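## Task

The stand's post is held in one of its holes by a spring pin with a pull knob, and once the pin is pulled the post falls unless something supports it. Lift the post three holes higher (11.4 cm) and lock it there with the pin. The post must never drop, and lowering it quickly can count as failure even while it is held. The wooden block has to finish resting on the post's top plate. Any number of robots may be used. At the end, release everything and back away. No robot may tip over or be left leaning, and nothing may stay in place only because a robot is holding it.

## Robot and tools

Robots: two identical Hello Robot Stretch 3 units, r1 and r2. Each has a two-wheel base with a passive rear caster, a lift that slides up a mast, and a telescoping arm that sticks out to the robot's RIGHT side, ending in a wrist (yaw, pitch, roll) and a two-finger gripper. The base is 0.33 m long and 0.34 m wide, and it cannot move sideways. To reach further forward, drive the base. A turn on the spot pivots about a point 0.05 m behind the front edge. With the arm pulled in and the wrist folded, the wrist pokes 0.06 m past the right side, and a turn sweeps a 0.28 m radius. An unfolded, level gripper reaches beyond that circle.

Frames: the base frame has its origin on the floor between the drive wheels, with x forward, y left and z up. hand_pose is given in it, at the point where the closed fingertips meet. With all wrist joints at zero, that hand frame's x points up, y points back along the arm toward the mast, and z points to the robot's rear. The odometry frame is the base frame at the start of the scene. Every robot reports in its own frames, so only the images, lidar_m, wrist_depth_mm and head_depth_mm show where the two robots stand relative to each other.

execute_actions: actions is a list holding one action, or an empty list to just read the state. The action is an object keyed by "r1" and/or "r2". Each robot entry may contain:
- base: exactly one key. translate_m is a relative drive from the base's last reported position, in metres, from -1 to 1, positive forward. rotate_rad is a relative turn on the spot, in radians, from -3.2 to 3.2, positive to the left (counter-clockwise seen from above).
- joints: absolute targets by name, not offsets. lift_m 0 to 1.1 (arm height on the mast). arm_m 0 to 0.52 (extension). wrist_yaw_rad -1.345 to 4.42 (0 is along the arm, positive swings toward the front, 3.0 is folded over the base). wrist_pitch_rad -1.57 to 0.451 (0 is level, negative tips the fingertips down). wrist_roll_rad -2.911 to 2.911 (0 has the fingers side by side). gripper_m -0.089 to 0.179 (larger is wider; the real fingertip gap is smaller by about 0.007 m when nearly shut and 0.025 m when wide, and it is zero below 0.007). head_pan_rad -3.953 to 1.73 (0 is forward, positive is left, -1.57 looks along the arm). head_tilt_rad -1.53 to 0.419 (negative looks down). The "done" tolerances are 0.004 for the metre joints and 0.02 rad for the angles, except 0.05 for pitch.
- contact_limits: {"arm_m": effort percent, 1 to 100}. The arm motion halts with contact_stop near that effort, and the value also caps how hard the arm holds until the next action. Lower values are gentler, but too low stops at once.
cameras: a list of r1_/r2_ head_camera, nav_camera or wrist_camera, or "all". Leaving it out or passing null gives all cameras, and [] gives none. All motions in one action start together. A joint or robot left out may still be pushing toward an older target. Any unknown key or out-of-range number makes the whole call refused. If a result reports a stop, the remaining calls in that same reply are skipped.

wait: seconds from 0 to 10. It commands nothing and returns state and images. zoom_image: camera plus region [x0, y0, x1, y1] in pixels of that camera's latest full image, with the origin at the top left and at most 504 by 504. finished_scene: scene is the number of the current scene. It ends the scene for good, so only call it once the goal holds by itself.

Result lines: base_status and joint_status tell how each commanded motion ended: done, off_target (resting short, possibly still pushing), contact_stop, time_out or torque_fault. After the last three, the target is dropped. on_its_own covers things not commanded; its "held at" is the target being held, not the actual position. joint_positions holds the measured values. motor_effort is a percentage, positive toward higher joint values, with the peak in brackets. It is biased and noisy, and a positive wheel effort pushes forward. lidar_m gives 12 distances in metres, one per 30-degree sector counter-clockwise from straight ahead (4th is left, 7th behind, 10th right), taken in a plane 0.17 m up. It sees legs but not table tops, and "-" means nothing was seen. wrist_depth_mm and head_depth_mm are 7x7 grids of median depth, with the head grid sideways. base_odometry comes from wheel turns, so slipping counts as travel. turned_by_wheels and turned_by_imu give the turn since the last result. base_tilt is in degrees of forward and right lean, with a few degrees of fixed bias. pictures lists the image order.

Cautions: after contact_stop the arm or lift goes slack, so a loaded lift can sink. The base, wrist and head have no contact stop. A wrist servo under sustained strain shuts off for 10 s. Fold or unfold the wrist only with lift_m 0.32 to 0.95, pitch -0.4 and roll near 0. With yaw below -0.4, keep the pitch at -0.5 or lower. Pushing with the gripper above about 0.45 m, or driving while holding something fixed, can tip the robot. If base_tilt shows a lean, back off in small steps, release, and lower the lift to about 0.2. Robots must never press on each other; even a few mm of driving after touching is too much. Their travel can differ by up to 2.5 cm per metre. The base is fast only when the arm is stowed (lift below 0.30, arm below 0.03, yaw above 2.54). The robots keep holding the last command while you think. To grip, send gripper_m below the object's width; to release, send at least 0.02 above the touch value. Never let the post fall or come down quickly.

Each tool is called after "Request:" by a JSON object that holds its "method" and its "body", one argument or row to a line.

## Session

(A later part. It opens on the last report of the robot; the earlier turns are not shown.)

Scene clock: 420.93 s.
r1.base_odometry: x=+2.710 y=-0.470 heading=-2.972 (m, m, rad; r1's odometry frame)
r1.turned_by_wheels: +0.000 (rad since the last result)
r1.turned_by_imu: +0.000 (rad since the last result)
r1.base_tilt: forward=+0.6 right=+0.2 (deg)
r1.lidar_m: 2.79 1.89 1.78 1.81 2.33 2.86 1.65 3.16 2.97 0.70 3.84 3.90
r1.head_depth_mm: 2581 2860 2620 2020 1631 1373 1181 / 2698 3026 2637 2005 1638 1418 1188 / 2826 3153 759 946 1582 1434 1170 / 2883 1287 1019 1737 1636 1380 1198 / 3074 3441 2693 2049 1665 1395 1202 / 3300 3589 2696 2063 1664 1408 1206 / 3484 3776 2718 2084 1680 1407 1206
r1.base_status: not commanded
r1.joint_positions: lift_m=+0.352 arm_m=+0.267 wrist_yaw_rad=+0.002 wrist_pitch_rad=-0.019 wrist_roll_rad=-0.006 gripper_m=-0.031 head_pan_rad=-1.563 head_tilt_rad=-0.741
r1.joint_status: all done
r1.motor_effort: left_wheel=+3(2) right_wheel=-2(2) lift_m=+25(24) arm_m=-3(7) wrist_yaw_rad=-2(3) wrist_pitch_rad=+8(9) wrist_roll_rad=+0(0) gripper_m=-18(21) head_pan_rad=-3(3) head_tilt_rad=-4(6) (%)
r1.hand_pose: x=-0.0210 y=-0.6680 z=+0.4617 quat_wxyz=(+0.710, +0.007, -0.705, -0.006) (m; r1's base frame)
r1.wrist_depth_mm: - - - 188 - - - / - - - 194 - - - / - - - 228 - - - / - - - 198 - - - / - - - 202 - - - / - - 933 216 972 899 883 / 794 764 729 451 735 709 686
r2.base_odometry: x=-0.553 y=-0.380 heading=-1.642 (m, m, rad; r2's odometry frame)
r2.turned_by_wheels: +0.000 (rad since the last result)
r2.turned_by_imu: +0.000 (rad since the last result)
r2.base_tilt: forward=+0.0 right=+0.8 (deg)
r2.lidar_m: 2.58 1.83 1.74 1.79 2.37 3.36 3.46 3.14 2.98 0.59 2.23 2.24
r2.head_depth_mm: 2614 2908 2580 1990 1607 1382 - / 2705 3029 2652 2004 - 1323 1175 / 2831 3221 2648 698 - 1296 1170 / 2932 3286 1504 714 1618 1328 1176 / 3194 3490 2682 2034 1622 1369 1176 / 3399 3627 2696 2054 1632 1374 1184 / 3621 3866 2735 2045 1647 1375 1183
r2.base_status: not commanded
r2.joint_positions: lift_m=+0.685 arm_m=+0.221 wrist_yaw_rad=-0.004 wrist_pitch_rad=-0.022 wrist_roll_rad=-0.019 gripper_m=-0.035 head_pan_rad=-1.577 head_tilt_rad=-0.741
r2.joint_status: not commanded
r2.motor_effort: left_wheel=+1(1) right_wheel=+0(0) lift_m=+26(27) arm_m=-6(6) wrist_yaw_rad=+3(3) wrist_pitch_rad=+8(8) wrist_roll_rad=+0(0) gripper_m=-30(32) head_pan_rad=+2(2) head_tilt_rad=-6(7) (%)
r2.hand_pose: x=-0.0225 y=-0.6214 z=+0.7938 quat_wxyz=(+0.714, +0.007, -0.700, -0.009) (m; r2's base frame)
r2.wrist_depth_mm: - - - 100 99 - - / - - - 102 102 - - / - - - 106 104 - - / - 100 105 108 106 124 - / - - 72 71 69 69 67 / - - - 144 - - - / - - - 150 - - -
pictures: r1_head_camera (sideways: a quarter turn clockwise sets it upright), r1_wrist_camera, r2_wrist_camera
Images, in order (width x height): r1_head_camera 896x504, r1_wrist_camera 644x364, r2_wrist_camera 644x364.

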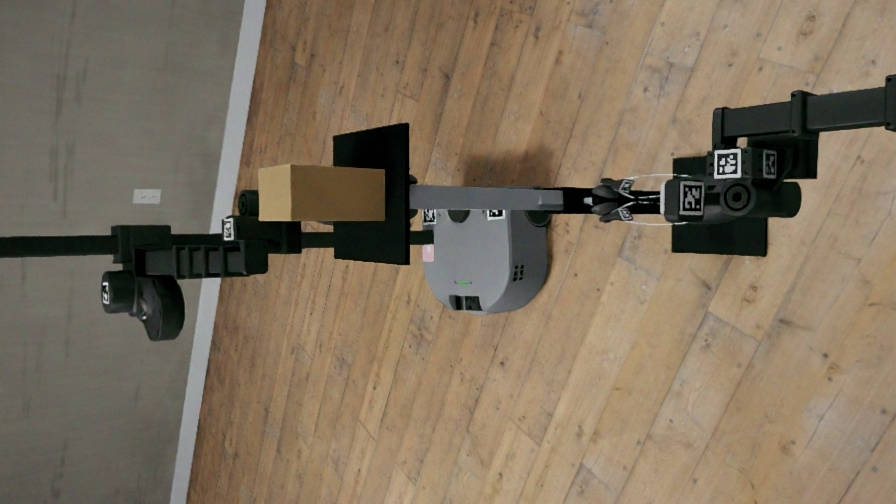

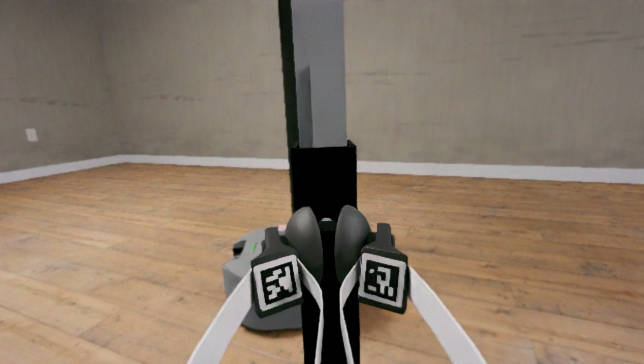

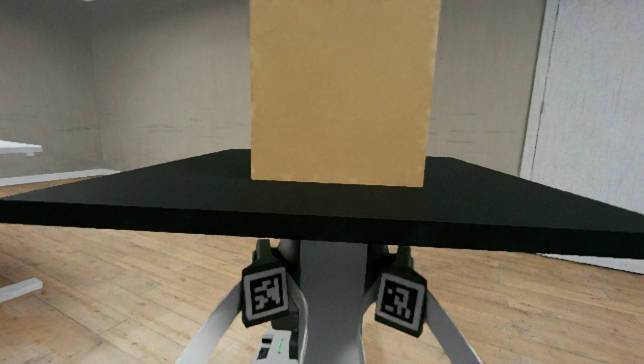

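Request:
{"method": "execute_actions", "body": {
  "actions": [
    {"r1": {"joints": {"gripper_m": 0.045}}}
  ],
  "cameras": []
}}

Request:
{"method": "execute_actions", "body": {
  "actions": [
    {"r1": {"joints": {"arm_m": 0.289}}, "r2": {"joints": {"lift_m": 0.690}}}
  ],
  "cameras": ["r1_head_camera", "r1_wrist_camera", "r2_wrist_camera"]
}}

Request:
{"method": "zoom_image", "body": {
  "camera": "r1_head_camera",
  "region": [500, 120, 760, 280]
}}

Scene clock: 448.40 s.
r1.base_odometry: x=+2.710 y=-0.470 heading=-2.972 (m, m, rad; r1's odometry frame)
r1.turned_by_wheels: +0.000 (rad since the last result)
r1.turned_by_imu: +0.000 (rad since the last result)
r1.base_tilt: forward=+0.5 right=+0.3 (deg)
r1.lidar_m: 2.79 1.88 1.78 1.81 2.33 2.86 1.65 3.15 2.96 0.70 3.85 3.90
r1.head_depth_mm: 2575 2858 2611 2008 1637 1367 1185 / 2708 3015 2630 2022 1636 1407 1189 / 2823 3169 756 942 1544 1425 1170 / 2866 1293 1021 1733 1643 1387 1194 / 3107 3404 2680 2052 1663 1394 1201 / 3304 3602 2698 2065 1666 1400 1206 / 3461 3755 2719 2078 1680 1406 1208
r1.base_status: not commanded
r1.joint_positions: lift_m=+0.352 arm_m=+0.267 wrist_yaw_rad=+0.002 wrist_pitch_rad=-0.019 wrist_roll_rad=-0.006 gripper_m=+0.045 head_pan_rad=-1.563 head_tilt_rad=-0.741
r1.joint_status: all done
r1.motor_effort: left_wheel=+2(2) right_wheel=-2(2) lift_m=+24(25) arm_m=-3(3) wrist_yaw_rad=-2(2) wrist_pitch_rad=+8(8) wrist_roll_rad=+0(0) gripper_m=+0(80) head_pan_rad=-3(3) head_tilt_rad=-5(5) (%)
r1.hand_pose: x=-0.0210 y=-0.6680 z=+0.4616 quat_wxyz=(+0.710, +0.008, -0.705, -0.006) (m; r1's base frame)
r1.wrist_depth_mm: - - - 187 - - - / - - - 194 - - - / - - - 227 - - - / - - - 199 - - - / - - - 202 - - - / - - - 217 - 911 882 / 805 770 722 225 740 693 695
r2.base_odometry: x=-0.553 y=-0.380 heading=-1.642 (m, m, rad; r2's odometry frame)
r2.turned_by_wheels: +0.000 (rad since the last result)
r2.turned_by_imu: -0.002 (rad since the last result)
r2.base_tilt: forward=+0.0 right=+0.8 (deg)
r2.lidar_m: 2.57 1.83 1.74 1.79 2.38 3.36 3.45 3.15 2.98 0.59 2.23 2.24
r2.head_depth_mm: 2612 2871 2589 1990 1615 1379 - / 2707 3022 2641 2005 - 1324 1168 / 2877 3231 2641 698 - 1293 1171 / 2951 3330 1515 716 1632 1336 1172 / 3226 3463 2647 2039 1628 1373 1176 / 3400 3618 2705 2030 1630 1375 1181 / 3599 3858 2701 2034 1652 1382 1181
r2.base_status: not commanded
r2.joint_positions: lift_m=+0.685 arm_m=+0.221 wrist_yaw_rad=-0.004 wrist_pitch_rad=-0.022 wrist_roll_rad=-0.019 gripper_m=-0.016 head_pan_rad=-1.577 head_tilt_rad=-0.741
r2.joint_status: not commanded
r2.on_its_own: gripper_m is held at -0.017, not at your -0.040, by its stall guard, which is not easing now
r2.motor_effort: left_wheel=+1(1) right_wheel=+0(0) lift_m=+26(26) arm_m=-5(6) wrist_yaw_rad=+4(3) wrist_pitch_rad=+8(8) wrist_roll_rad=+0(0) gripper_m=-22(23) head_pan_rad=+2(2) head_tilt_rad=-6(6) (%)
r2.hand_pose: x=-0.0225 y=-0.6214 z=+0.7938 quat_wxyz=(+0.714, +0.007, -0.700, -0.009) (m; r2's base frame)
r2.wrist_depth_mm: - - - 101 100 - - / - - - 103 103 - - / - - - 107 106 - - / - 99 104 108 107 124 - / - - 73 71 70 69 68 / - - - 145 - - - / - - - 150 - - -
pictures: none
No camera images: the call's "cameras" was empty. Leave "cameras" out to get every camera's image.

Scene clock: 449.47 s.
r1.base_odometry: x=+2.710 y=-0.470 heading=-2.972 (m, m, rad; r1's odometry frame)
r1.turned_by_wheels: +0.000 (rad since the last result)
r1.turned_by_imu: +0.000 (rad since the last result)
r1.base_tilt: forward=+0.7 right=+0.3 (deg)
r1.lidar_m: 2.79 1.88 1.78 1.81 2.32 2.86 1.65 3.16 2.96 0.70 3.86 3.90
r1.head_depth_mm: 2589 2853 2616 2001 1635 1372 1182 / 2706 2989 2627 2030 1643 1415 1198 / 2827 3144 759 946 1541 - 1171 / 2800 1293 1583 1728 1647 1381 1197 / 3070 3424 2688 2062 1666 1395 1203 / 3334 3608 2700 2059 1668 1395 1202 / 3463 3749 2716 2085 1685 1403 1202
r1.base_status: not commanded
r1.joint_positions: lift_m=+0.352 arm_m=+0.289 wrist_yaw_rad=+0.002 wrist_pitch_rad=-0.019 wrist_roll_rad=-0.006 gripper_m=+0.045 head_pan_rad=-1.563 head_tilt_rad=-0.741
r1.joint_status: all done
r1.motor_effort: left_wheel=+2(2) right_wheel=-2(2) lift_m=+25(24) arm_m=+4(3) wrist_yaw_rad=-3(3) wrist_pitch_rad=+8(8) wrist_roll_rad=+0(0) gripper_m=+0(0) head_pan_rad=-3(3) head_tilt_rad=-5(6) (%)
r1.hand_pose: x=-0.0210 y=-0.6894 z=+0.4616 quat_wxyz=(+0.710, +0.008, -0.705, -0.006) (m; r1's base frame)
r1.wrist_depth_mm: - - - 168 - - - / - - - 172 - - - / - - - 178 - - - / - - - 176 - - - / - - - 180 - - - / - - - 187 - 907 866 / 781 763 704 198 723 703 708
r2.base_odometry: x=-0.553 y=-0.380 heading=-1.642 (m, m, rad; r2's odometry frame)
r2.turned_by_wheels: +0.000 (rad since the last result)
r2.turned_by_imu: +0.000 (rad since the last result)
r2.base_tilt: forward=+0.0 right=+0.8 (deg)
r2.lidar_m: 2.58 1.82 1.74 1.79 2.38 3.36 3.46 3.13 2.98 0.59 2.23 2.23
r2.head_depth_mm: 2604 2860 2603 1996 1607 1378 - / 2701 3020 2586 1992 - 1330 1164 / 2869 3268 2651 688 - 1315 1178 / 2896 3312 1527 702 1611 1324 1176 / 3155 3495 2647 2054 1628 1368 1178 / 3362 3732 2703 2043 1651 1372 1182 / 3568 3923 2730 2061 1648 1369 1183
r2.base_status: not commanded
r2.joint_positions: lift_m=+0.690 arm_m=+0.221 wrist_yaw_rad=-0.004 wrist_pitch_rad=-0.038 wrist_roll_rad=-0.019 gripper_m=-0.015 head_pan_rad=-1.577 head_tilt_rad=-0.741
r2.joint_status: all done
r2.on_its_own: gripper_m is held at -0.017, not at your -0.040, by its stall guard, which is not easing now
r2.motor_effort: left_wheel=+1(1) right_wheel=+0(0) lift_m=+29(30) arm_m=-6(6) wrist_yaw_rad=+3(4) wrist_pitch_rad=+14(15) wrist_roll_rad=+0(0) gripper_m=-22(22) head_pan_rad=+2(3) head_tilt_rad=-6(5) (%)
r2.hand_pose: x=-0.0225 y=-0.6209 z=+0.7944 quat_wxyz=(+0.714, +0.012, -0.700, -0.015) (m; r2's base frame)
r2.wrist_depth_mm: - - - 99 98 - - / - - - 102 101 - - / - - - 106 105 - - / - 105 109 108 107 127 - / - 74 74 71 71 69 69 / - - - 145 - - - / - - - 152 - - -
pictures: r1_head_camera (sideways: a quarter turn clockwise sets it upright), r1_wrist_camera, r2_wrist_camera
Images, in order (width x height): r1_head_camera 896x504, r1_wrist_camera 644x364, r2_wrist_camera 644x364.

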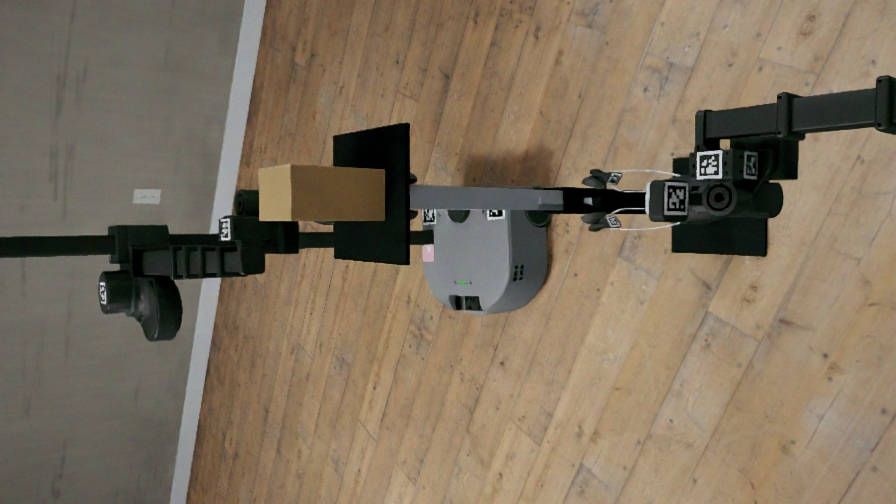

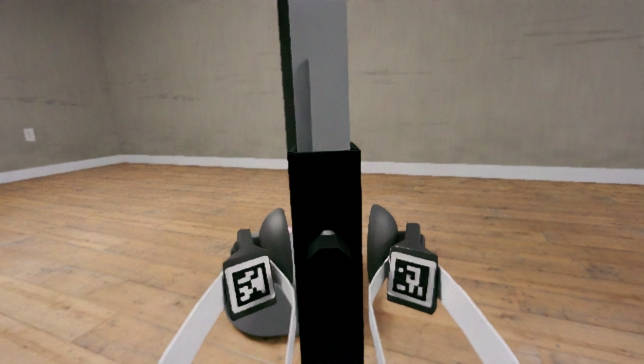

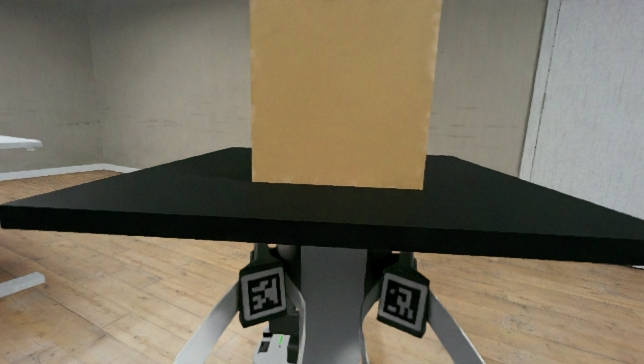

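Region (500, 120, 760, 280) of r1_head_camera's 896x504 image, scaled by 1.938, with more detail than that image has; it fills the top 310 rows of this view, and the rest is white.

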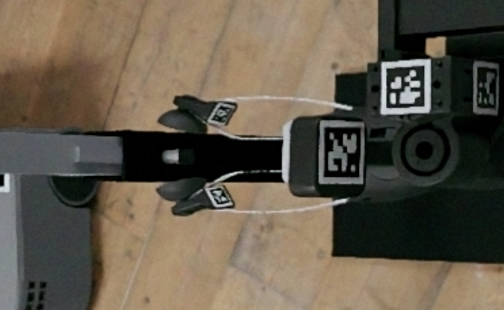

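Request:
{"method": "execute_actions", "body": {
  "actions": [
    {"r1": {"joints": {"lift_m": 0.346}}, "r2": {"joints": {"lift_m": 0.696}}}
  ],
  "cameras": []
}}

Request:
{"method": "execute_actions", "body": {
  "actions": [
    {"r1": {"joints": {"gripper_m": -0.03}}, "r2": {"joints": {"lift_m": 0.702}}}
  ],
  "cameras": ["r1_head_camera", "r1_wrist_camera", "r2_wrist_camera"]
}}

Request:
{"method": "zoom_image", "body": {
  "camera": "r1_head_camera",
  "region": [500, 120, 760, 280]
}}

Scene clock: 468.53 s.
r1.base_odometry: x=+2.710 y=-0.470 heading=-2.972 (m, m, rad; r1's odometry frame)
r1.turned_by_wheels: +0.000 (rad since the last result)
r1.turned_by_imu: +0.000 (rad since the last result)
r1.base_tilt: forward=+0.7 right=+0.3 (deg)
r1.lidar_m: 2.79 1.88 1.78 1.81 2.32 2.87 1.66 3.17 2.96 0.70 3.86 3.89
r1.head_depth_mm: 2581 2882 2591 2007 1627 1374 1188 / 2701 3012 2626 2009 1644 1409 1187 / 2823 3167 759 945 1542 - 1169 / 2777 1301 1605 1742 1649 1379 1198 / 3068 3436 2686 2044 1653 1394 1203 / 3296 3612 2709 2069 1677 1397 1206 / 3469 3724 2742 2071 1678 1409 1207
r1.base_status: not commanded
r1.joint_positions: lift_m=+0.346 arm_m=+0.289 wrist_yaw_rad=+0.002 wrist_pitch_rad=-0.020 wrist_roll_rad=-0.006 gripper_m=+0.045 head_pan_rad=-1.563 head_tilt_rad=-0.741
r1.joint_status: all done
r1.motor_effort: left_wheel=+2(2) right_wheel=-2(2) lift_m=+18(21) arm_m=+4(4) wrist_yaw_rad=-3(3) wrist_pitch_rad=+8(8) wrist_roll_rad=+0(0) gripper_m=+0(0) head_pan_rad=-3(3) head_tilt_rad=-5(5) (%)
r1.hand_pose: x=-0.0210 y=-0.6894 z=+0.4558 quat_wxyz=(+0.710, +0.008, -0.705, -0.007) (m; r1's base frame)
r1.wrist_depth_mm: - - - 166 - - - / - - - 171 - - - / - - - 177 - - - / - - - 175 - - - / - - - 179 - - - / - - - 188 - 901 898 / 758 761 729 199 708 699 695
r2.base_odometry: x=-0.553 y=-0.380 heading=-1.642 (m, m, rad; r2's odometry frame)
r2.turned_by_wheels: +0.000 (rad since the last result)
r2.turned_by_imu: -0.001 (rad since the last result)
r2.base_tilt: forward=+0.0 right=+0.8 (deg)
r2.lidar_m: 2.57 1.83 1.74 1.79 2.38 3.38 3.47 3.14 2.99 0.59 2.23 2.24
r2.head_depth_mm: 2601 2865 2628 1978 1600 1382 - / 2723 3015 2602 2016 - 1322 1167 / 2850 3206 2640 690 - 1316 1173 / 2939 3303 1530 691 1599 1326 1171 / 3215 3535 2676 2019 1627 1359 1180 / 3409 3691 2726 2041 1627 1366 1176 / 3612 3885 2735 2022 1651 1375 1182
r2.base_status: not commanded
r2.joint_positions: lift_m=+0.695 arm_m=+0.221 wrist_yaw_rad=-0.004 wrist_pitch_rad=-0.059 wrist_roll_rad=-0.019 gripper_m=-0.015 head_pan_rad=-1.577 head_tilt_rad=-0.741
r2.joint_status: all done
r2.on_its_own: gripper_m is held at -0.017, not at your -0.040, by its stall guard, which is still easing
r2.motor_effort: left_wheel=+1(1) right_wheel=+0(0) lift_m=+31(31) arm_m=-6(5) wrist_yaw_rad=+4(3) wrist_pitch_rad=+20(22) wrist_roll_rad=+0(0) gripper_m=-23(23) head_pan_rad=+2(2) head_tilt_rad=-5(6) (%)
r2.hand_pose: x=-0.0225 y=-0.6201 z=+0.7951 quat_wxyz=(+0.714, +0.020, -0.700, -0.022) (m; r2's base frame)
r2.wrist_depth_mm: - - - 98 96 - - / - - - 101 100 - - / - - - 105 104 - - / - 110 110 107 107 131 - / - 74 73 71 71 72 74 / - - - 145 - - - / - - - 154 - - -
pictures: none
No camera images: the call's "cameras" was empty. Leave "cameras" out to get every camera's image.

Scene clock: 469.77 s.
r1.base_odometry: x=+2.710 y=-0.470 heading=-2.971 (m, m, rad; r1's odometry frame)
r1.turned_by_wheels: +0.000 (rad since the last result)
r1.turned_by_imu: +0.000 (rad since the last result)
r1.base_tilt: forward=+0.6 right=+0.3 (deg)
r1.lidar_m: 2.79 1.88 1.78 1.81 2.32 2.87 1.66 3.14 2.96 0.71 3.86 3.90
r1.head_depth_mm: 2582 2889 2597 2018 1633 1379 1189 / 2690 3011 2633 2018 1640 1410 1191 / 2826 3131 759 945 1544 - 1174 / 2759 1291 1602 1728 1649 1378 1195 / 3057 3445 2687 2039 1655 1392 1203 / 3277 3580 2703 2068 1669 1400 1201 / 3499 3709 2714 2079 1677 1405 1207
r1.base_status: not commanded
r1.joint_positions: lift_m=+0.346 arm_m=+0.289 wrist_yaw_rad=+0.004 wrist_pitch_rad=-0.020 wrist_roll_rad=-0.006 gripper_m=-0.029 head_pan_rad=-1.563 head_tilt_rad=-0.741
r1.joint_status: all done
r1.motor_effort: left_wheel=+3(3) right_wheel=-2(3) lift_m=+17(18) arm_m=+4(4) wrist_yaw_rad=-6(6) wrist_pitch_rad=+8(8) wrist_roll_rad=+0(0) gripper_m=-21(95) head_pan_rad=-3(3) head_tilt_rad=-4(5) (%)
r1.hand_pose: x=-0.0203 y=-0.6894 z=+0.4557 quat_wxyz=(+0.710, +0.009, -0.705, -0.006) (m; r1's base frame)
r1.wrist_depth_mm: - - - 166 - - - / - - - 171 - - - / - - - 175 - - - / - - - 175 - - - / - - - 159 - - - / - - 939 189 980 897 880 / 764 758 709 199 711 715 683
r2.base_odometry: x=-0.553 y=-0.380 heading=-1.642 (m, m, rad; r2's odometry frame)
r2.turned_by_wheels: +0.000 (rad since the last result)
r2.turned_by_imu: +0.000 (rad since the last result)
r2.base_tilt: forward=+0.0 right=+0.8 (deg)
r2.lidar_m: 2.58 1.83 1.74 1.79 2.38 3.37 3.46 3.15 2.98 0.59 2.23 2.23
r2.head_depth_mm: 2578 2894 2608 1980 1625 1397 - / 2734 3037 2634 1992 - 1329 1169 / 2837 3161 2639 688 - 1293 1167 / 2923 3271 1531 692 1610 1324 1175 / 3138 3492 2690 2037 1627 1369 1170 / 3417 3687 2696 2035 1639 1364 1179 / 3557 3826 2679 2058 1642 1373 1184
r2.base_status: not commanded
r2.joint_positions: lift_m=+0.701 arm_m=+0.221 wrist_yaw_rad=-0.004 wrist_pitch_rad=-0.080 wrist_roll_rad=-0.019 gripper_m=-0.012 head_pan_rad=-1.577 head_tilt_rad=-0.741
r2.joint_status: all done
r2.on_its_own: gripper_m is held at -0.014, not at your -0.040, by its stall guard, which is not easing now
r2.motor_effort: left_wheel=+2(1) right_wheel=+0(0) lift_m=+32(32) arm_m=-6(6) wrist_yaw_rad=+4(4) wrist_pitch_rad=+28(29) wrist_roll_rad=+0(0) gripper_m=-21(23) head_pan_rad=+2(2) head_tilt_rad=-6(6) (%)
r2.hand_pose: x=-0.0225 y=-0.6192 z=+0.7956 quat_wxyz=(+0.713, +0.027, -0.700, -0.030) (m; r2's base frame)
r2.wrist_depth_mm: - - - 97 96 - - / - - - 101 100 - - / - - - 105 104 - - / - 115 110 108 107 133 - / - 76 74 73 75 77 79 / - - - 147 - - - / - - - 157 - - -
pictures: r1_head_camera (sideways: a quarter turn clockwise sets it upright), r1_wrist_camera, r2_wrist_camera
Images, in order (width x height): r1_head_camera 896x504, r1_wrist_camera 644x364, r2_wrist_camera 644x364.

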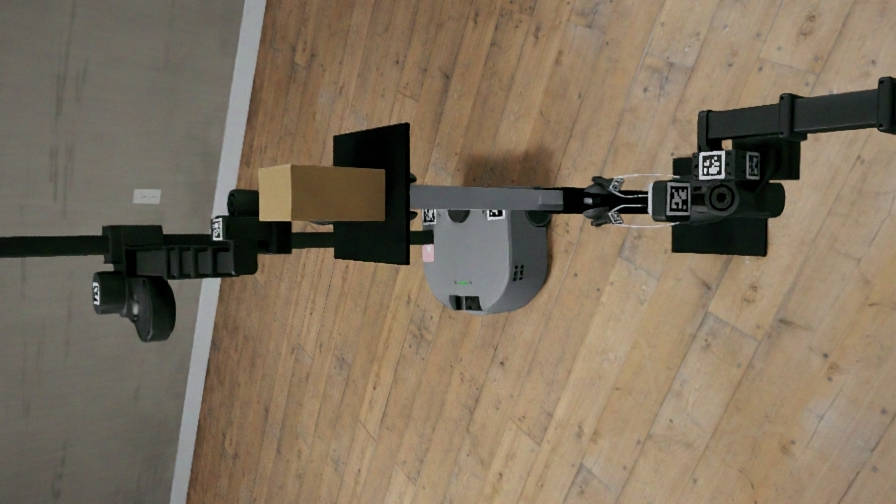

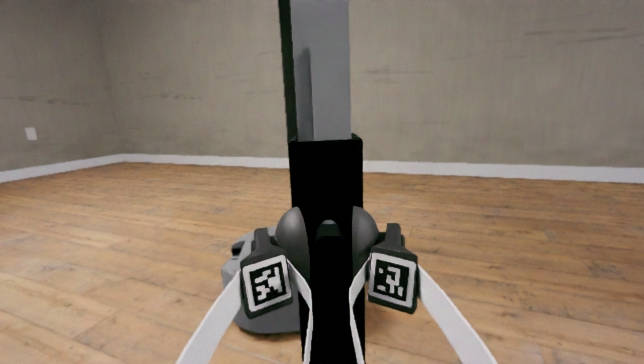

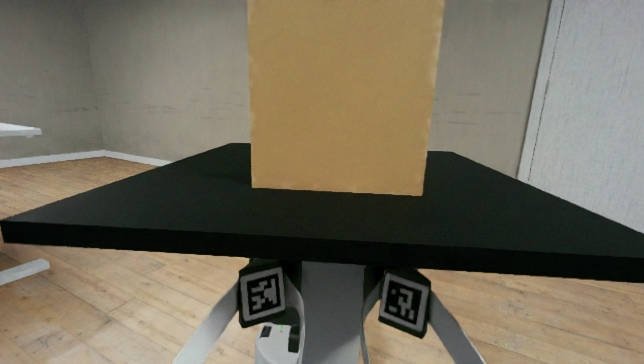

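Region (500, 120, 760, 280) of r1_head_camera's 896x504 image, scaled by 1.938, with more detail than that image has; it fills the top 310 rows of this view, and the rest is white.

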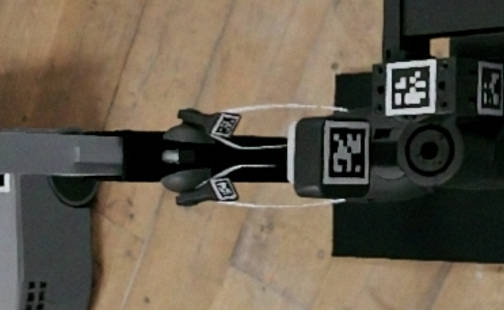

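Request:
{"method": "execute_actions", "body": {
  "actions": [
    {"r1": {"joints": {"arm_m": 0.274}}}
  ],
  "cameras": ["r1_head_camera", "r1_wrist_camera"]
}}

Request:
{"method": "zoom_image", "body": {
  "camera": "r1_head_camera",
  "region": [500, 120, 760, 280]
}}

Scene clock: 490.40 s.
r1.base_odometry: x=+2.710 y=-0.470 heading=-2.971 (m, m, rad; r1's odometry frame)
r1.turned_by_wheels: +0.000 (rad since the last result)
r1.turned_by_imu: +0.000 (rad since the last result)
r1.base_tilt: forward=+0.5 right=+0.3 (deg)
r1.lidar_m: 2.79 1.88 1.77 1.81 2.33 2.86 1.65 3.14 2.97 0.70 3.86 3.90
r1.head_depth_mm: 2590 2853 2596 2004 1633 1366 1182 / 2694 2995 2626 2021 1636 1404 1185 / 2833 3132 759 944 1583 1435 1166 / 2779 1290 1606 1738 1638 1382 1196 / 3081 3446 2669 2055 1667 1393 1208 / 3299 3614 2697 2056 1670 1402 1208 / 3469 3763 2750 2075 1674 1408 1204
r1.base_status: not commanded
r1.joint_positions: lift_m=+0.346 arm_m=+0.274 wrist_yaw_rad=+0.003 wrist_pitch_rad=-0.020 wrist_roll_rad=-0.006 gripper_m=-0.026 head_pan_rad=-1.563 head_tilt_rad=-0.741
r1.joint_status: all done
r1.motor_effort: left_wheel=+2(2) right_wheel=-3(2) lift_m=+18(18) arm_m=-4(8) wrist_yaw_rad=-4(6) wrist_pitch_rad=+8(9) wrist_roll_rad=+0(0) gripper_m=-17(19) head_pan_rad=-3(3) head_tilt_rad=-5(5) (%)
r1.hand_pose: x=-0.0207 y=-0.6751 z=+0.4558 quat_wxyz=(+0.710, +0.008, -0.705, -0.006) (m; r1's base frame)
r1.wrist_depth_mm: - - - 180 - - - / - - - 188 - - - / - - - 190 - - - / - - - 191 - - - / - - - 162 - - - / - - 894 206 894 909 877 / 759 752 729 217 710 721 699
r2.base_odometry: x=-0.553 y=-0.380 heading=-1.642 (m, m, rad; r2's odometry frame)
r2.turned_by_wheels: +0.000 (rad since the last result)
r2.turned_by_imu: -0.001 (rad since the last result)
r2.base_tilt: forward=+0.0 right=+0.8 (deg)
r2.lidar_m: 2.57 1.83 1.74 1.79 2.37 3.36 3.45 3.16 2.98 0.59 2.23 2.24
r2.head_depth_mm: 2638 2902 2639 1984 1635 1394 - / 2699 3119 2635 1998 - 1321 1169 / 2874 3222 2626 688 - 1299 1172 / 2968 3291 1525 690 1600 1323 1170 / 3176 3487 2695 2025 1637 1362 1180 / 3339 3673 2701 2046 1634 1358 1185 / 3644 3875 2690 2036 1636 1378 1186
r2.base_status: not commanded
r2.joint_positions: lift_m=+0.701 arm_m=+0.221 wrist_yaw_rad=-0.004 wrist_pitch_rad=-0.080 wrist_roll_rad=-0.019 gripper_m=-0.012 head_pan_rad=-1.577 head_tilt_rad=-0.741
r2.joint_status: not commanded
r2.on_its_own: gripper_m is held at -0.014, not at your -0.040, by its stall guard, which is not easing now
r2.motor_effort: left_wheel=+2(2) right_wheel=+0(0) lift_m=+32(32) arm_m=-5(7) wrist_yaw_rad=+3(3) wrist_pitch_rad=+28(28) wrist_roll_rad=+0(0) gripper_m=-21(21) head_pan_rad=+2(2) head_tilt_rad=-6(6) (%)
r2.hand_pose: x=-0.0225 y=-0.6192 z=+0.7956 quat_wxyz=(+0.713, +0.027, -0.700, -0.030) (m; r2's base frame)
r2.wrist_depth_mm: - - - 97 96 - - / - - - 101 100 - - / - - - 105 104 - - / - 115 110 108 108 133 - / - 76 74 73 75 77 79 / - - - 147 - - - / - - - 157 - - -
pictures: r1_head_camera (sideways: a quarter turn clockwise sets it upright), r1_wrist_camera
Images, in order (width x height): r1_head_camera 896x504, r1_wrist_camera 644x364.

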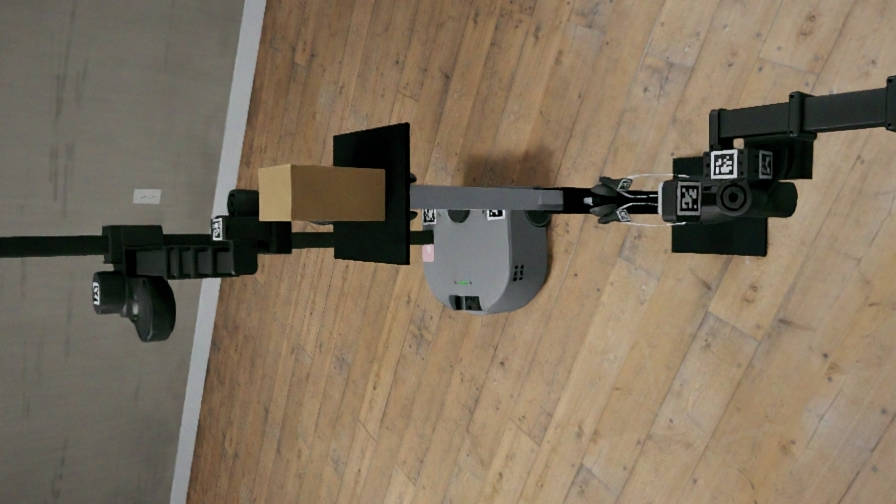

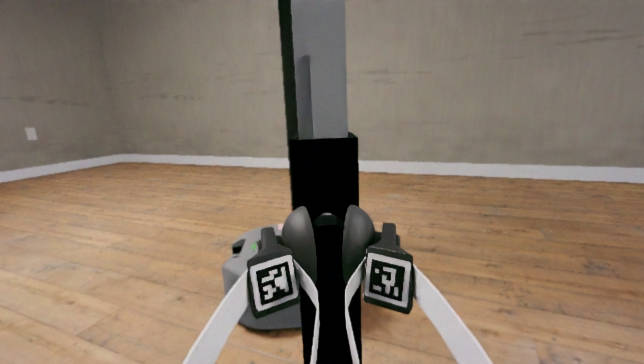

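Region (500, 120, 760, 280) of r1_head_camera's 896x504 image, scaled by 1.938, with more detail than that image has; it fills the top 310 rows of this view, and the rest is white.

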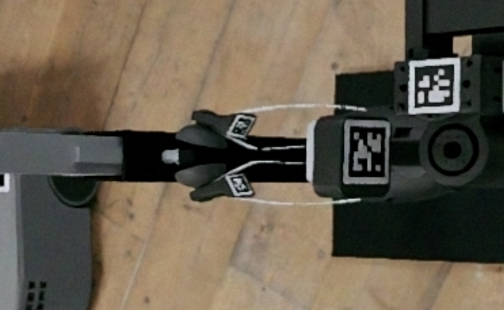

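Request:
{"method": "execute_actions", "body": {
  "actions": [
    {"r1": {"joints": {"gripper_m": 0.045}}, "r2": {"joints": {"lift_m": 0.708}}}
  ],
  "cameras": []
}}

Request:
{"method": "execute_actions", "body": {
  "actions": [
    {"r1": {"joints": {"arm_m": 0.289}}, "r2": {"joints": {"lift_m": 0.714}}}
  ],
  "cameras": ["r1_wrist_camera", "r2_wrist_camera"]
}}

Scene clock: 560.23 s.
r1.base_odometry: x=+2.710 y=-0.470 heading=-2.971 (m, m, rad; r1's odometry frame)
r1.turned_by_wheels: +0.000 (rad since the last result)
r1.turned_by_imu: +0.000 (rad since the last result)
r1.base_tilt: forward=+0.6 right=+0.3 (deg)
r1.lidar_m: 2.80 1.88 1.78 1.81 2.33 2.87 1.65 3.16 2.97 0.71 3.86 3.89
r1.head_depth_mm: 2588 2863 2619 2007 1635 1376 1184 / 2679 3016 2629 2025 1637 1405 1189 / 2819 3152 758 945 1521 1451 1170 / 2759 1186 1599 1734 1643 1382 1198 / 3091 3454 2675 2054 1665 1398 1201 / 3286 3595 2700 2065 1671 1399 1203 / 3465 3757 2737 2079 1676 1411 1208
r1.base_status: not commanded
r1.joint_positions: lift_m=+0.346 arm_m=+0.274 wrist_yaw_rad=+0.003 wrist_pitch_rad=-0.020 wrist_roll_rad=-0.006 gripper_m=+0.045 head_pan_rad=-1.563 head_tilt_rad=-0.741
r1.joint_status: all done
r1.motor_effort: left_wheel=+3(3) right_wheel=-3(3) lift_m=+18(18) arm_m=-3(4) wrist_yaw_rad=-4(5) wrist_pitch_rad=+9(8) wrist_roll_rad=+0(0) gripper_m=+0(79) head_pan_rad=-3(3) head_tilt_rad=-5(4) (%)
r1.hand_pose: x=-0.0207 y=-0.6750 z=+0.4558 quat_wxyz=(+0.710, +0.008, -0.705, -0.006) (m; r1's base frame)
r1.wrist_depth_mm: - - - 180 - - - / - - - 187 - - - / - - - 190 - - - / - - - 190 - - - / - - - 194 - - - / - - - 208 - 925 884 / 781 766 714 216 724 706 692
r2.base_odometry: x=-0.553 y=-0.380 heading=-1.642 (m, m, rad; r2's odometry frame)
r2.turned_by_wheels: +0.000 (rad since the last result)
r2.turned_by_imu: -0.001 (rad since the last result)
r2.base_tilt: forward=+0.0 right=+0.8 (deg)
r2.lidar_m: 2.56 1.82 1.74 1.79 2.37 3.37 3.47 3.15 2.99 0.59 2.22 2.24
r2.head_depth_mm: 2584 2886 2603 2004 1644 1414 - / 2705 3005 2655 2000 - 1325 1167 / 2824 3221 2644 686 - 1293 1164 / 2889 3303 1529 689 1599 1327 1173 / 3175 3512 2662 2023 1624 1365 1172 / 3439 3679 2712 2036 1636 1370 1180 / 3628 3905 2741 2054 1643 1381 1185
r2.base_status: not commanded
r2.joint_positions: lift_m=+0.707 arm_m=+0.221 wrist_yaw_rad=-0.004 wrist_pitch_rad=-0.100 wrist_roll_rad=-0.019 gripper_m=-0.012 head_pan_rad=-1.577 head_tilt_rad=-0.741
r2.joint_status: all done
r2.on_its_own: gripper_m is held at -0.014, not at your -0.040, by its stall guard, which is not easing now; wrist_pitch_rad is at rest, and its effort (+35) is outside its rest range (-20 to +32)
r2.motor_effort: left_wheel=+1(1) right_wheel=+0(0) lift_m=+33(34) arm_m=-5(6) wrist_yaw_rad=+4(3) wrist_pitch_rad=+35(36) wrist_roll_rad=+0(0) gripper_m=-22(21) head_pan_rad=+2(3) head_tilt_rad=-6(6) (%)
r2.hand_pose: x=-0.0225 y=-0.6183 z=+0.7965 quat_wxyz=(+0.713, +0.035, -0.699, -0.037) (m; r2's base frame)
r2.wrist_depth_mm: - - - 96 95 - - / - - - 100 99 - - / - - - 104 104 - - / - 119 111 108 108 137 - / - 76 77 78 80 82 84 / - - - 148 72 - 69 / - - - 159 - - -
pictures: none
No camera images: the call's "cameras" was empty. Leave "cameras" out to get every camera's image.

Scene clock: 561.17 s.
r1.base_odometry: x=+2.710 y=-0.470 heading=-2.972 (m, m, rad; r1's odometry frame)
r1.turned_by_wheels: +0.000 (rad since the last result)
r1.turned_by_imu: +0.000 (rad since the last result)
r1.base_tilt: forward=+0.6 right=+0.2 (deg)
r1.lidar_m: 2.79 1.88 1.78 1.81 2.33 2.86 1.66 3.16 2.97 0.70 3.85 3.90
r1.head_depth_mm: 2575 2856 2616 2011 1636 1374 1185 / 2704 3051 2640 2007 1649 1409 1190 / 2823 3121 759 944 1537 - 1171 / 2767 1165 1616 1736 1651 1382 1196 / 3042 3448 2695 2051 1668 1399 1205 / 3264 3641 2687 2062 1670 1394 1199 / 3512 3748 2728 2075 1671 1405 1208
r1.base_status: not commanded
r1.joint_positions: lift_m=+0.346 arm_m=+0.289 wrist_yaw_rad=+0.003 wrist_pitch_rad=-0.020 wrist_roll_rad=-0.006 gripper_m=+0.045 head_pan_rad=-1.563 head_tilt_rad=-0.741
r1.joint_status: all done
r1.motor_effort: left_wheel=+3(2) right_wheel=-2(2) lift_m=+18(18) arm_m=+4(5) wrist_yaw_rad=-4(4) wrist_pitch_rad=+8(8) wrist_roll_rad=+0(0) gripper_m=+0(0) head_pan_rad=-3(3) head_tilt_rad=-4(5) (%)
r1.hand_pose: x=-0.0207 y=-0.6894 z=+0.4558 quat_wxyz=(+0.710, +0.008, -0.705, -0.006) (m; r1's base frame)
r1.wrist_depth_mm: - - - 167 - - - / - - - 173 - - - / - - - 176 - - - / - - - 175 - - - / - - - 179 - - - / - - - 190 - 906 895 / 776 755 690 199 716 709 695
r2.base_odometry: x=-0.553 y=-0.380 heading=-1.642 (m, m, rad; r2's odometry frame)
r2.turned_by_wheels: +0.000 (rad since the last result)
r2.turned_by_imu: +0.000 (rad since the last result)
r2.base_tilt: forward=+0.0 right=+0.8 (deg)
r2.lidar_m: 2.56 1.82 1.74 1.79 2.37 3.36 3.44 3.16 2.99 0.59 2.22 2.24
r2.head_depth_mm: 2627 2929 2596 1985 1648 1417 - / 2704 3061 2632 2008 - 1337 1166 / 2828 3228 2656 684 - 1318 1163 / 2905 3309 1520 688 1595 1328 1170 / 3134 3495 2677 2022 1628 1375 1175 / 3372 3719 2703 2039 1633 1368 1178 / 3555 3946 2704 2040 1642 1374 1176
r2.base_status: not commanded
r2.joint_positions: lift_m=+0.713 arm_m=+0.221 wrist_yaw_rad=-0.004 wrist_pitch_rad=-0.113 wrist_roll_rad=-0.019 gripper_m=-0.012 head_pan_rad=-1.577 head_tilt_rad=-0.741
r2.joint_status: all done
r2.on_its_own: gripper_m is held at -0.014, not at your -0.040, by its stall guard, which is not easing now; wrist_pitch_rad is at rest, and its effort (+39) is outside its rest range (-20 to +32)
r2.motor_effort: left_wheel=+2(2) right_wheel=+0(1) lift_m=+34(33) arm_m=-7(6) wrist_yaw_rad=+3(4) wrist_pitch_rad=+39(40) wrist_roll_rad=+0(0) gripper_m=-21(22) head_pan_rad=+3(2) head_tilt_rad=-6(6) (%)
r2.hand_pose: x=-0.0225 y=-0.6176 z=+0.7991 quat_wxyz=(+0.713, +0.039, -0.699, -0.041) (m; r2's base frame)
r2.wrist_depth_mm: - - - 96 95 - - / - - - 100 99 - - / - - - 105 103 - - / - 138 112 108 108 156 - / - 78 80 82 83 85 87 / - - - 149 72 71 71 / - - - 160 - - -
pictures: r1_wrist_camera, r2_wrist_camera
Images, in order (width x height): r1_wrist_camera 644x364, r2_wrist_camera 644x364.

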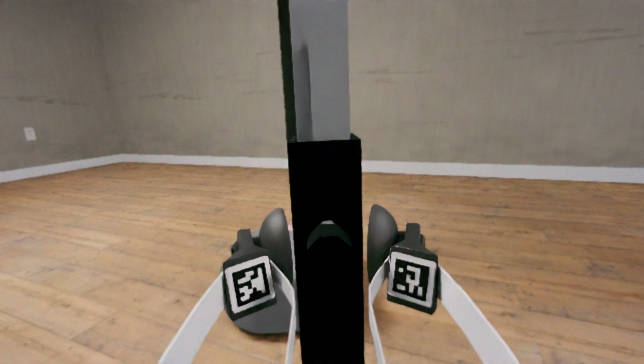

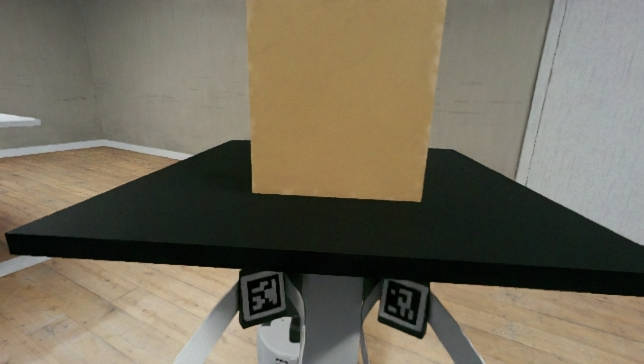

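Request:
{"method": "execute_actions", "body": {
  "actions": [
    {"r1": {"joints": {"gripper_m": -0.05}}}
  ],
  "cameras": []
}}

Request:
{"method": "execute_actions", "body": {
  "actions": [
    {"r1": {"joints": {"arm_m": 0.274}}}
  ],
  "cameras": ["r1_head_camera", "r1_wrist_camera"]
}}

Request:
{"method": "zoom_image", "body": {
  "camera": "r1_head_camera",
  "region": [500, 120, 760, 280]
}}

Scene clock: 572.07 s.
r1.base_odometry: x=+2.710 y=-0.470 heading=-2.972 (m, m, rad; r1's odometry frame)
r1.turned_by_wheels: +0.000 (rad since the last result)
r1.turned_by_imu: +0.000 (rad since the last result)
r1.base_tilt: forward=+0.6 right=+0.3 (deg)
r1.lidar_m: 2.79 1.88 1.78 1.81 2.33 2.87 1.65 3.14 2.96 0.71 3.84 3.90
r1.head_depth_mm: 2571 2846 2600 2012 1632 1374 1186 / 2692 3034 2645 2006 1645 1416 1188 / 2825 3127 759 943 1547 - 1167 / 2792 1165 1610 1732 1646 1384 1196 / 3067 3471 2708 2047 1660 1396 1200 / 3263 3652 2727 2075 1675 1400 1201 / 3498 3753 2716 2071 1671 1408 1213
r1.base_status: not commanded
r1.joint_positions: lift_m=+0.346 arm_m=+0.289 wrist_yaw_rad=+0.006 wrist_pitch_rad=-0.020 wrist_roll_rad=-0.006 gripper_m=-0.049 head_pan_rad=-1.563 head_tilt_rad=-0.741
r1.joint_status: all done
r1.motor_effort: left_wheel=+3(3) right_wheel=-3(3) lift_m=+18(18) arm_m=+3(4) wrist_yaw_rad=-7(7) wrist_pitch_rad=+8(8) wrist_roll_rad=+0(0) gripper_m=-28(100) head_pan_rad=-3(4) head_tilt_rad=-5(5) (%)
r1.hand_pose: x=-0.0200 y=-0.6894 z=+0.4557 quat_wxyz=(+0.710, +0.009, -0.705, -0.005) (m; r1's base frame)
r1.wrist_depth_mm: - - - 166 - - - / - - - 172 - - - / - - - 175 - - - / - - - 175 - - - / - - - 159 - - - / - - 988 190 971 907 868 / 775 756 702 199 707 706 693
r2.base_odometry: x=-0.553 y=-0.380 heading=-1.642 (m, m, rad; r2's odometry frame)
r2.turned_by_wheels: +0.000 (rad since the last result)
r2.turned_by_imu: -0.001 (rad since the last result)
r2.base_tilt: forward=+0.0 right=+0.8 (deg)
r2.lidar_m: 2.57 1.83 1.74 1.79 2.37 3.37 3.45 3.17 2.98 0.59 2.23 2.24
r2.head_depth_mm: 2582 2870 2611 2005 1641 1413 - / 2729 3019 2629 1992 - 1339 1163 / 2870 3210 2631 683 - 1313 1172 / 2944 3309 1526 688 1610 1324 1174 / 3155 3524 2650 2025 1642 1361 1174 / 3349 3705 2686 2050 1628 1374 1171 / 3610 3900 2702 2042 1634 1375 1181
r2.base_status: not commanded
r2.joint_positions: lift_m=+0.713 arm_m=+0.221 wrist_yaw_rad=-0.004 wrist_pitch_rad=-0.113 wrist_roll_rad=-0.019 gripper_m=-0.012 head_pan_rad=-1.577 head_tilt_rad=-0.741
r2.joint_status: not commanded
r2.on_its_own: gripper_m is held at -0.014, not at your -0.040, by its stall guard, which is not easing now; wrist_pitch_rad is at rest, and its effort (+40) is outside its rest range (-20 to +32)
r2.motor_effort: left_wheel=+1(1) right_wheel=+0(0) lift_m=+34(34) arm_m=-6(6) wrist_yaw_rad=+3(4) wrist_pitch_rad=+40(40) wrist_roll_rad=+0(0) gripper_m=-22(21) head_pan_rad=+3(3) head_tilt_rad=-6(5) (%)
r2.hand_pose: x=-0.0225 y=-0.6176 z=+0.7991 quat_wxyz=(+0.713, +0.039, -0.699, -0.041) (m; r2's base frame)
r2.wrist_depth_mm: - - - 96 94 - - / - - - 100 99 - - / - - - 105 104 - - / - 137 112 108 108 156 - / - 78 80 82 83 86 87 / - - - 149 72 71 71 / - - - 161 - - -
pictures: none
No camera images: the call's "cameras" was empty. Leave "cameras" out to get every camera's image.

Scene clock: 573.00 s.
r1.base_odometry: x=+2.710 y=-0.470 heading=-2.972 (m, m, rad; r1's odometry frame)
r1.turned_by_wheels: +0.000 (rad since the last result)
r1.turned_by_imu: +0.000 (rad since the last result)
r1.base_tilt: forward=+0.6 right=+0.2 (deg)
r1.lidar_m: 2.79 1.89 1.78 1.81 2.33 2.86 1.65 3.15 2.96 0.70 3.86 3.89
r1.head_depth_mm: 2568 2873 2605 2009 1624 1376 1183 / 2707 3030 2628 2022 1636 1406 1189 / 2825 3142 757 944 1586 1434 1171 / 2768 1166 1606 1738 1639 1377 1196 / 3080 3449 2680 2052 1660 1394 1202 / 3289 3623 2701 2052 1673 1398 1204 / 3512 3777 2742 2082 1674 1400 1204
r1.base_status: not commanded
r1.joint_positions: lift_m=+0.346 arm_m=+0.274 wrist_yaw_rad=+0.003 wrist_pitch_rad=-0.019 wrist_roll_rad=-0.006 gripper_m=-0.046 head_pan_rad=-1.563 head_tilt_rad=-0.741
r1.joint_status: all done
r1.motor_effort: left_wheel=+3(3) right_wheel=-2(3) lift_m=+18(18) arm_m=-4(12) wrist_yaw_rad=-4(7) wrist_pitch_rad=+8(9) wrist_roll_rad=+0(0) gripper_m=-24(27) head_pan_rad=-4(3) head_tilt_rad=-5(4) (%)
r1.hand_pose: x=-0.0206 y=-0.6751 z=+0.4559 quat_wxyz=(+0.710, +0.008, -0.705, -0.006) (m; r1's base frame)
r1.wrist_depth_mm: - - - 181 - - - / - - - 187 - - - / - - - 191 - - - / - - - 192 - - - / - - - 161 - - - / - - 917 207 942 898 878 / 768 761 747 217 725 711 704
r2.base_odometry: x=-0.553 y=-0.380 heading=-1.642 (m, m, rad; r2's odometry frame)
r2.turned_by_wheels: +0.000 (rad since the last result)
r2.turned_by_imu: +0.000 (rad since the last result)
r2.base_tilt: forward=+0.0 right=+0.8 (deg)
r2.lidar_m: 2.57 1.83 1.74 1.78 2.37 3.37 3.46 3.16 2.99 0.59 2.23 2.24
r2.head_depth_mm: 2633 2903 2628 2004 1653 1410 - / 2729 3013 2651 2006 - 1342 1158 / 2858 3189 2637 683 - 1312 1171 / 2925 3301 1532 689 1605 1322 1172 / 3225 3522 2675 2044 1625 1371 1173 / 3378 3739 2707 2027 1631 1378 1184 / 3585 3987 2728 2021 1650 1379 1184
r2.base_status: not commanded
r2.joint_positions: lift_m=+0.713 arm_m=+0.221 wrist_yaw_rad=-0.004 wrist_pitch_rad=-0.113 wrist_roll_rad=-0.019 gripper_m=-0.012 head_pan_rad=-1.577 head_tilt_rad=-0.741
r2.joint_status: not commanded
r2.on_its_own: gripper_m is held at -0.014, not at your -0.040, by its stall guard, which is not easing now; wrist_pitch_rad is at rest, and its effort (+39) is outside its rest range (-20 to +32)
r2.motor_effort: left_wheel=+1(2) right_wheel=+0(0) lift_m=+33(34) arm_m=-6(6) wrist_yaw_rad=+3(4) wrist_pitch_rad=+39(39) wrist_roll_rad=+0(0) gripper_m=-22(22) head_pan_rad=+3(2) head_tilt_rad=-6(7) (%)
r2.hand_pose: x=-0.0225 y=-0.6176 z=+0.7991 quat_wxyz=(+0.713, +0.039, -0.699, -0.041) (m; r2's base frame)
r2.wrist_depth_mm: - - - 96 95 - - / - - - 100 99 - - / - - - 104 103 - - / - 137 112 108 108 156 - / - 78 80 81 83 85 87 / - - - 150 72 71 71 / - - - 160 - - -
pictures: r1_head_camera (sideways: a quarter turn clockwise sets it upright), r1_wrist_camera
Images, in order (width x height): r1_head_camera 896x504, r1_wrist_camera 644x364.

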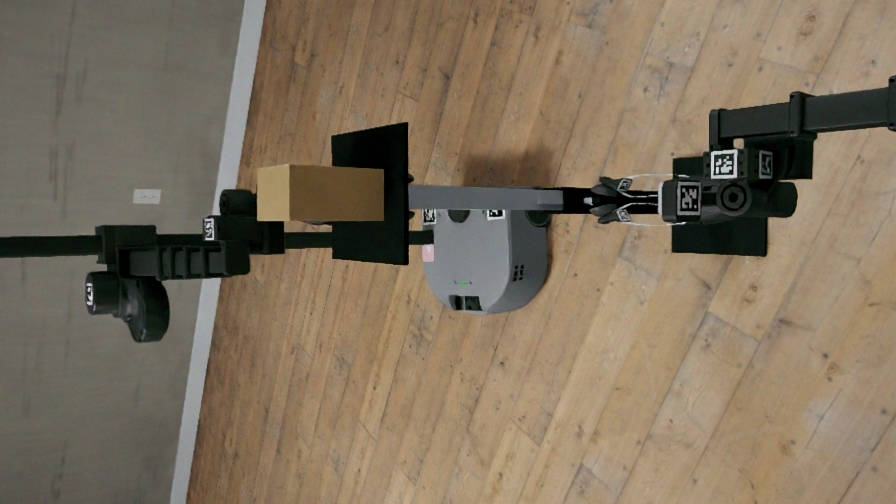

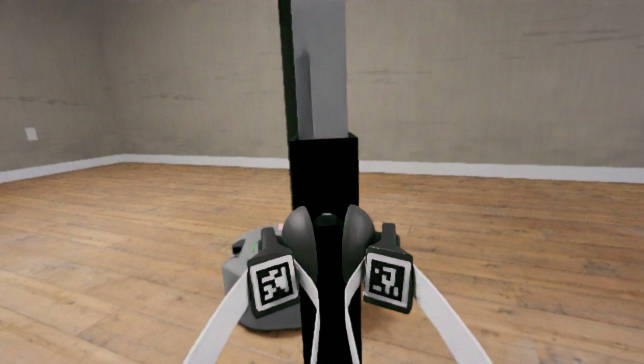

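Region (500, 120, 760, 280) of r1_head_camera's 896x504 image, scaled by 1.938, with more detail than that image has; it fills the top 310 rows of this view, and the rest is white.

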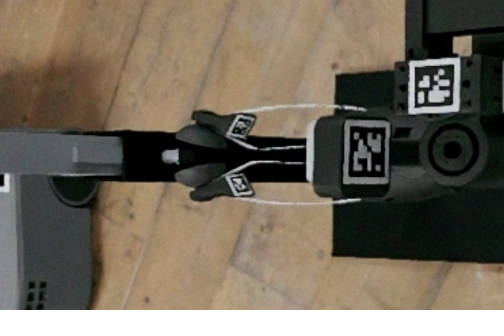

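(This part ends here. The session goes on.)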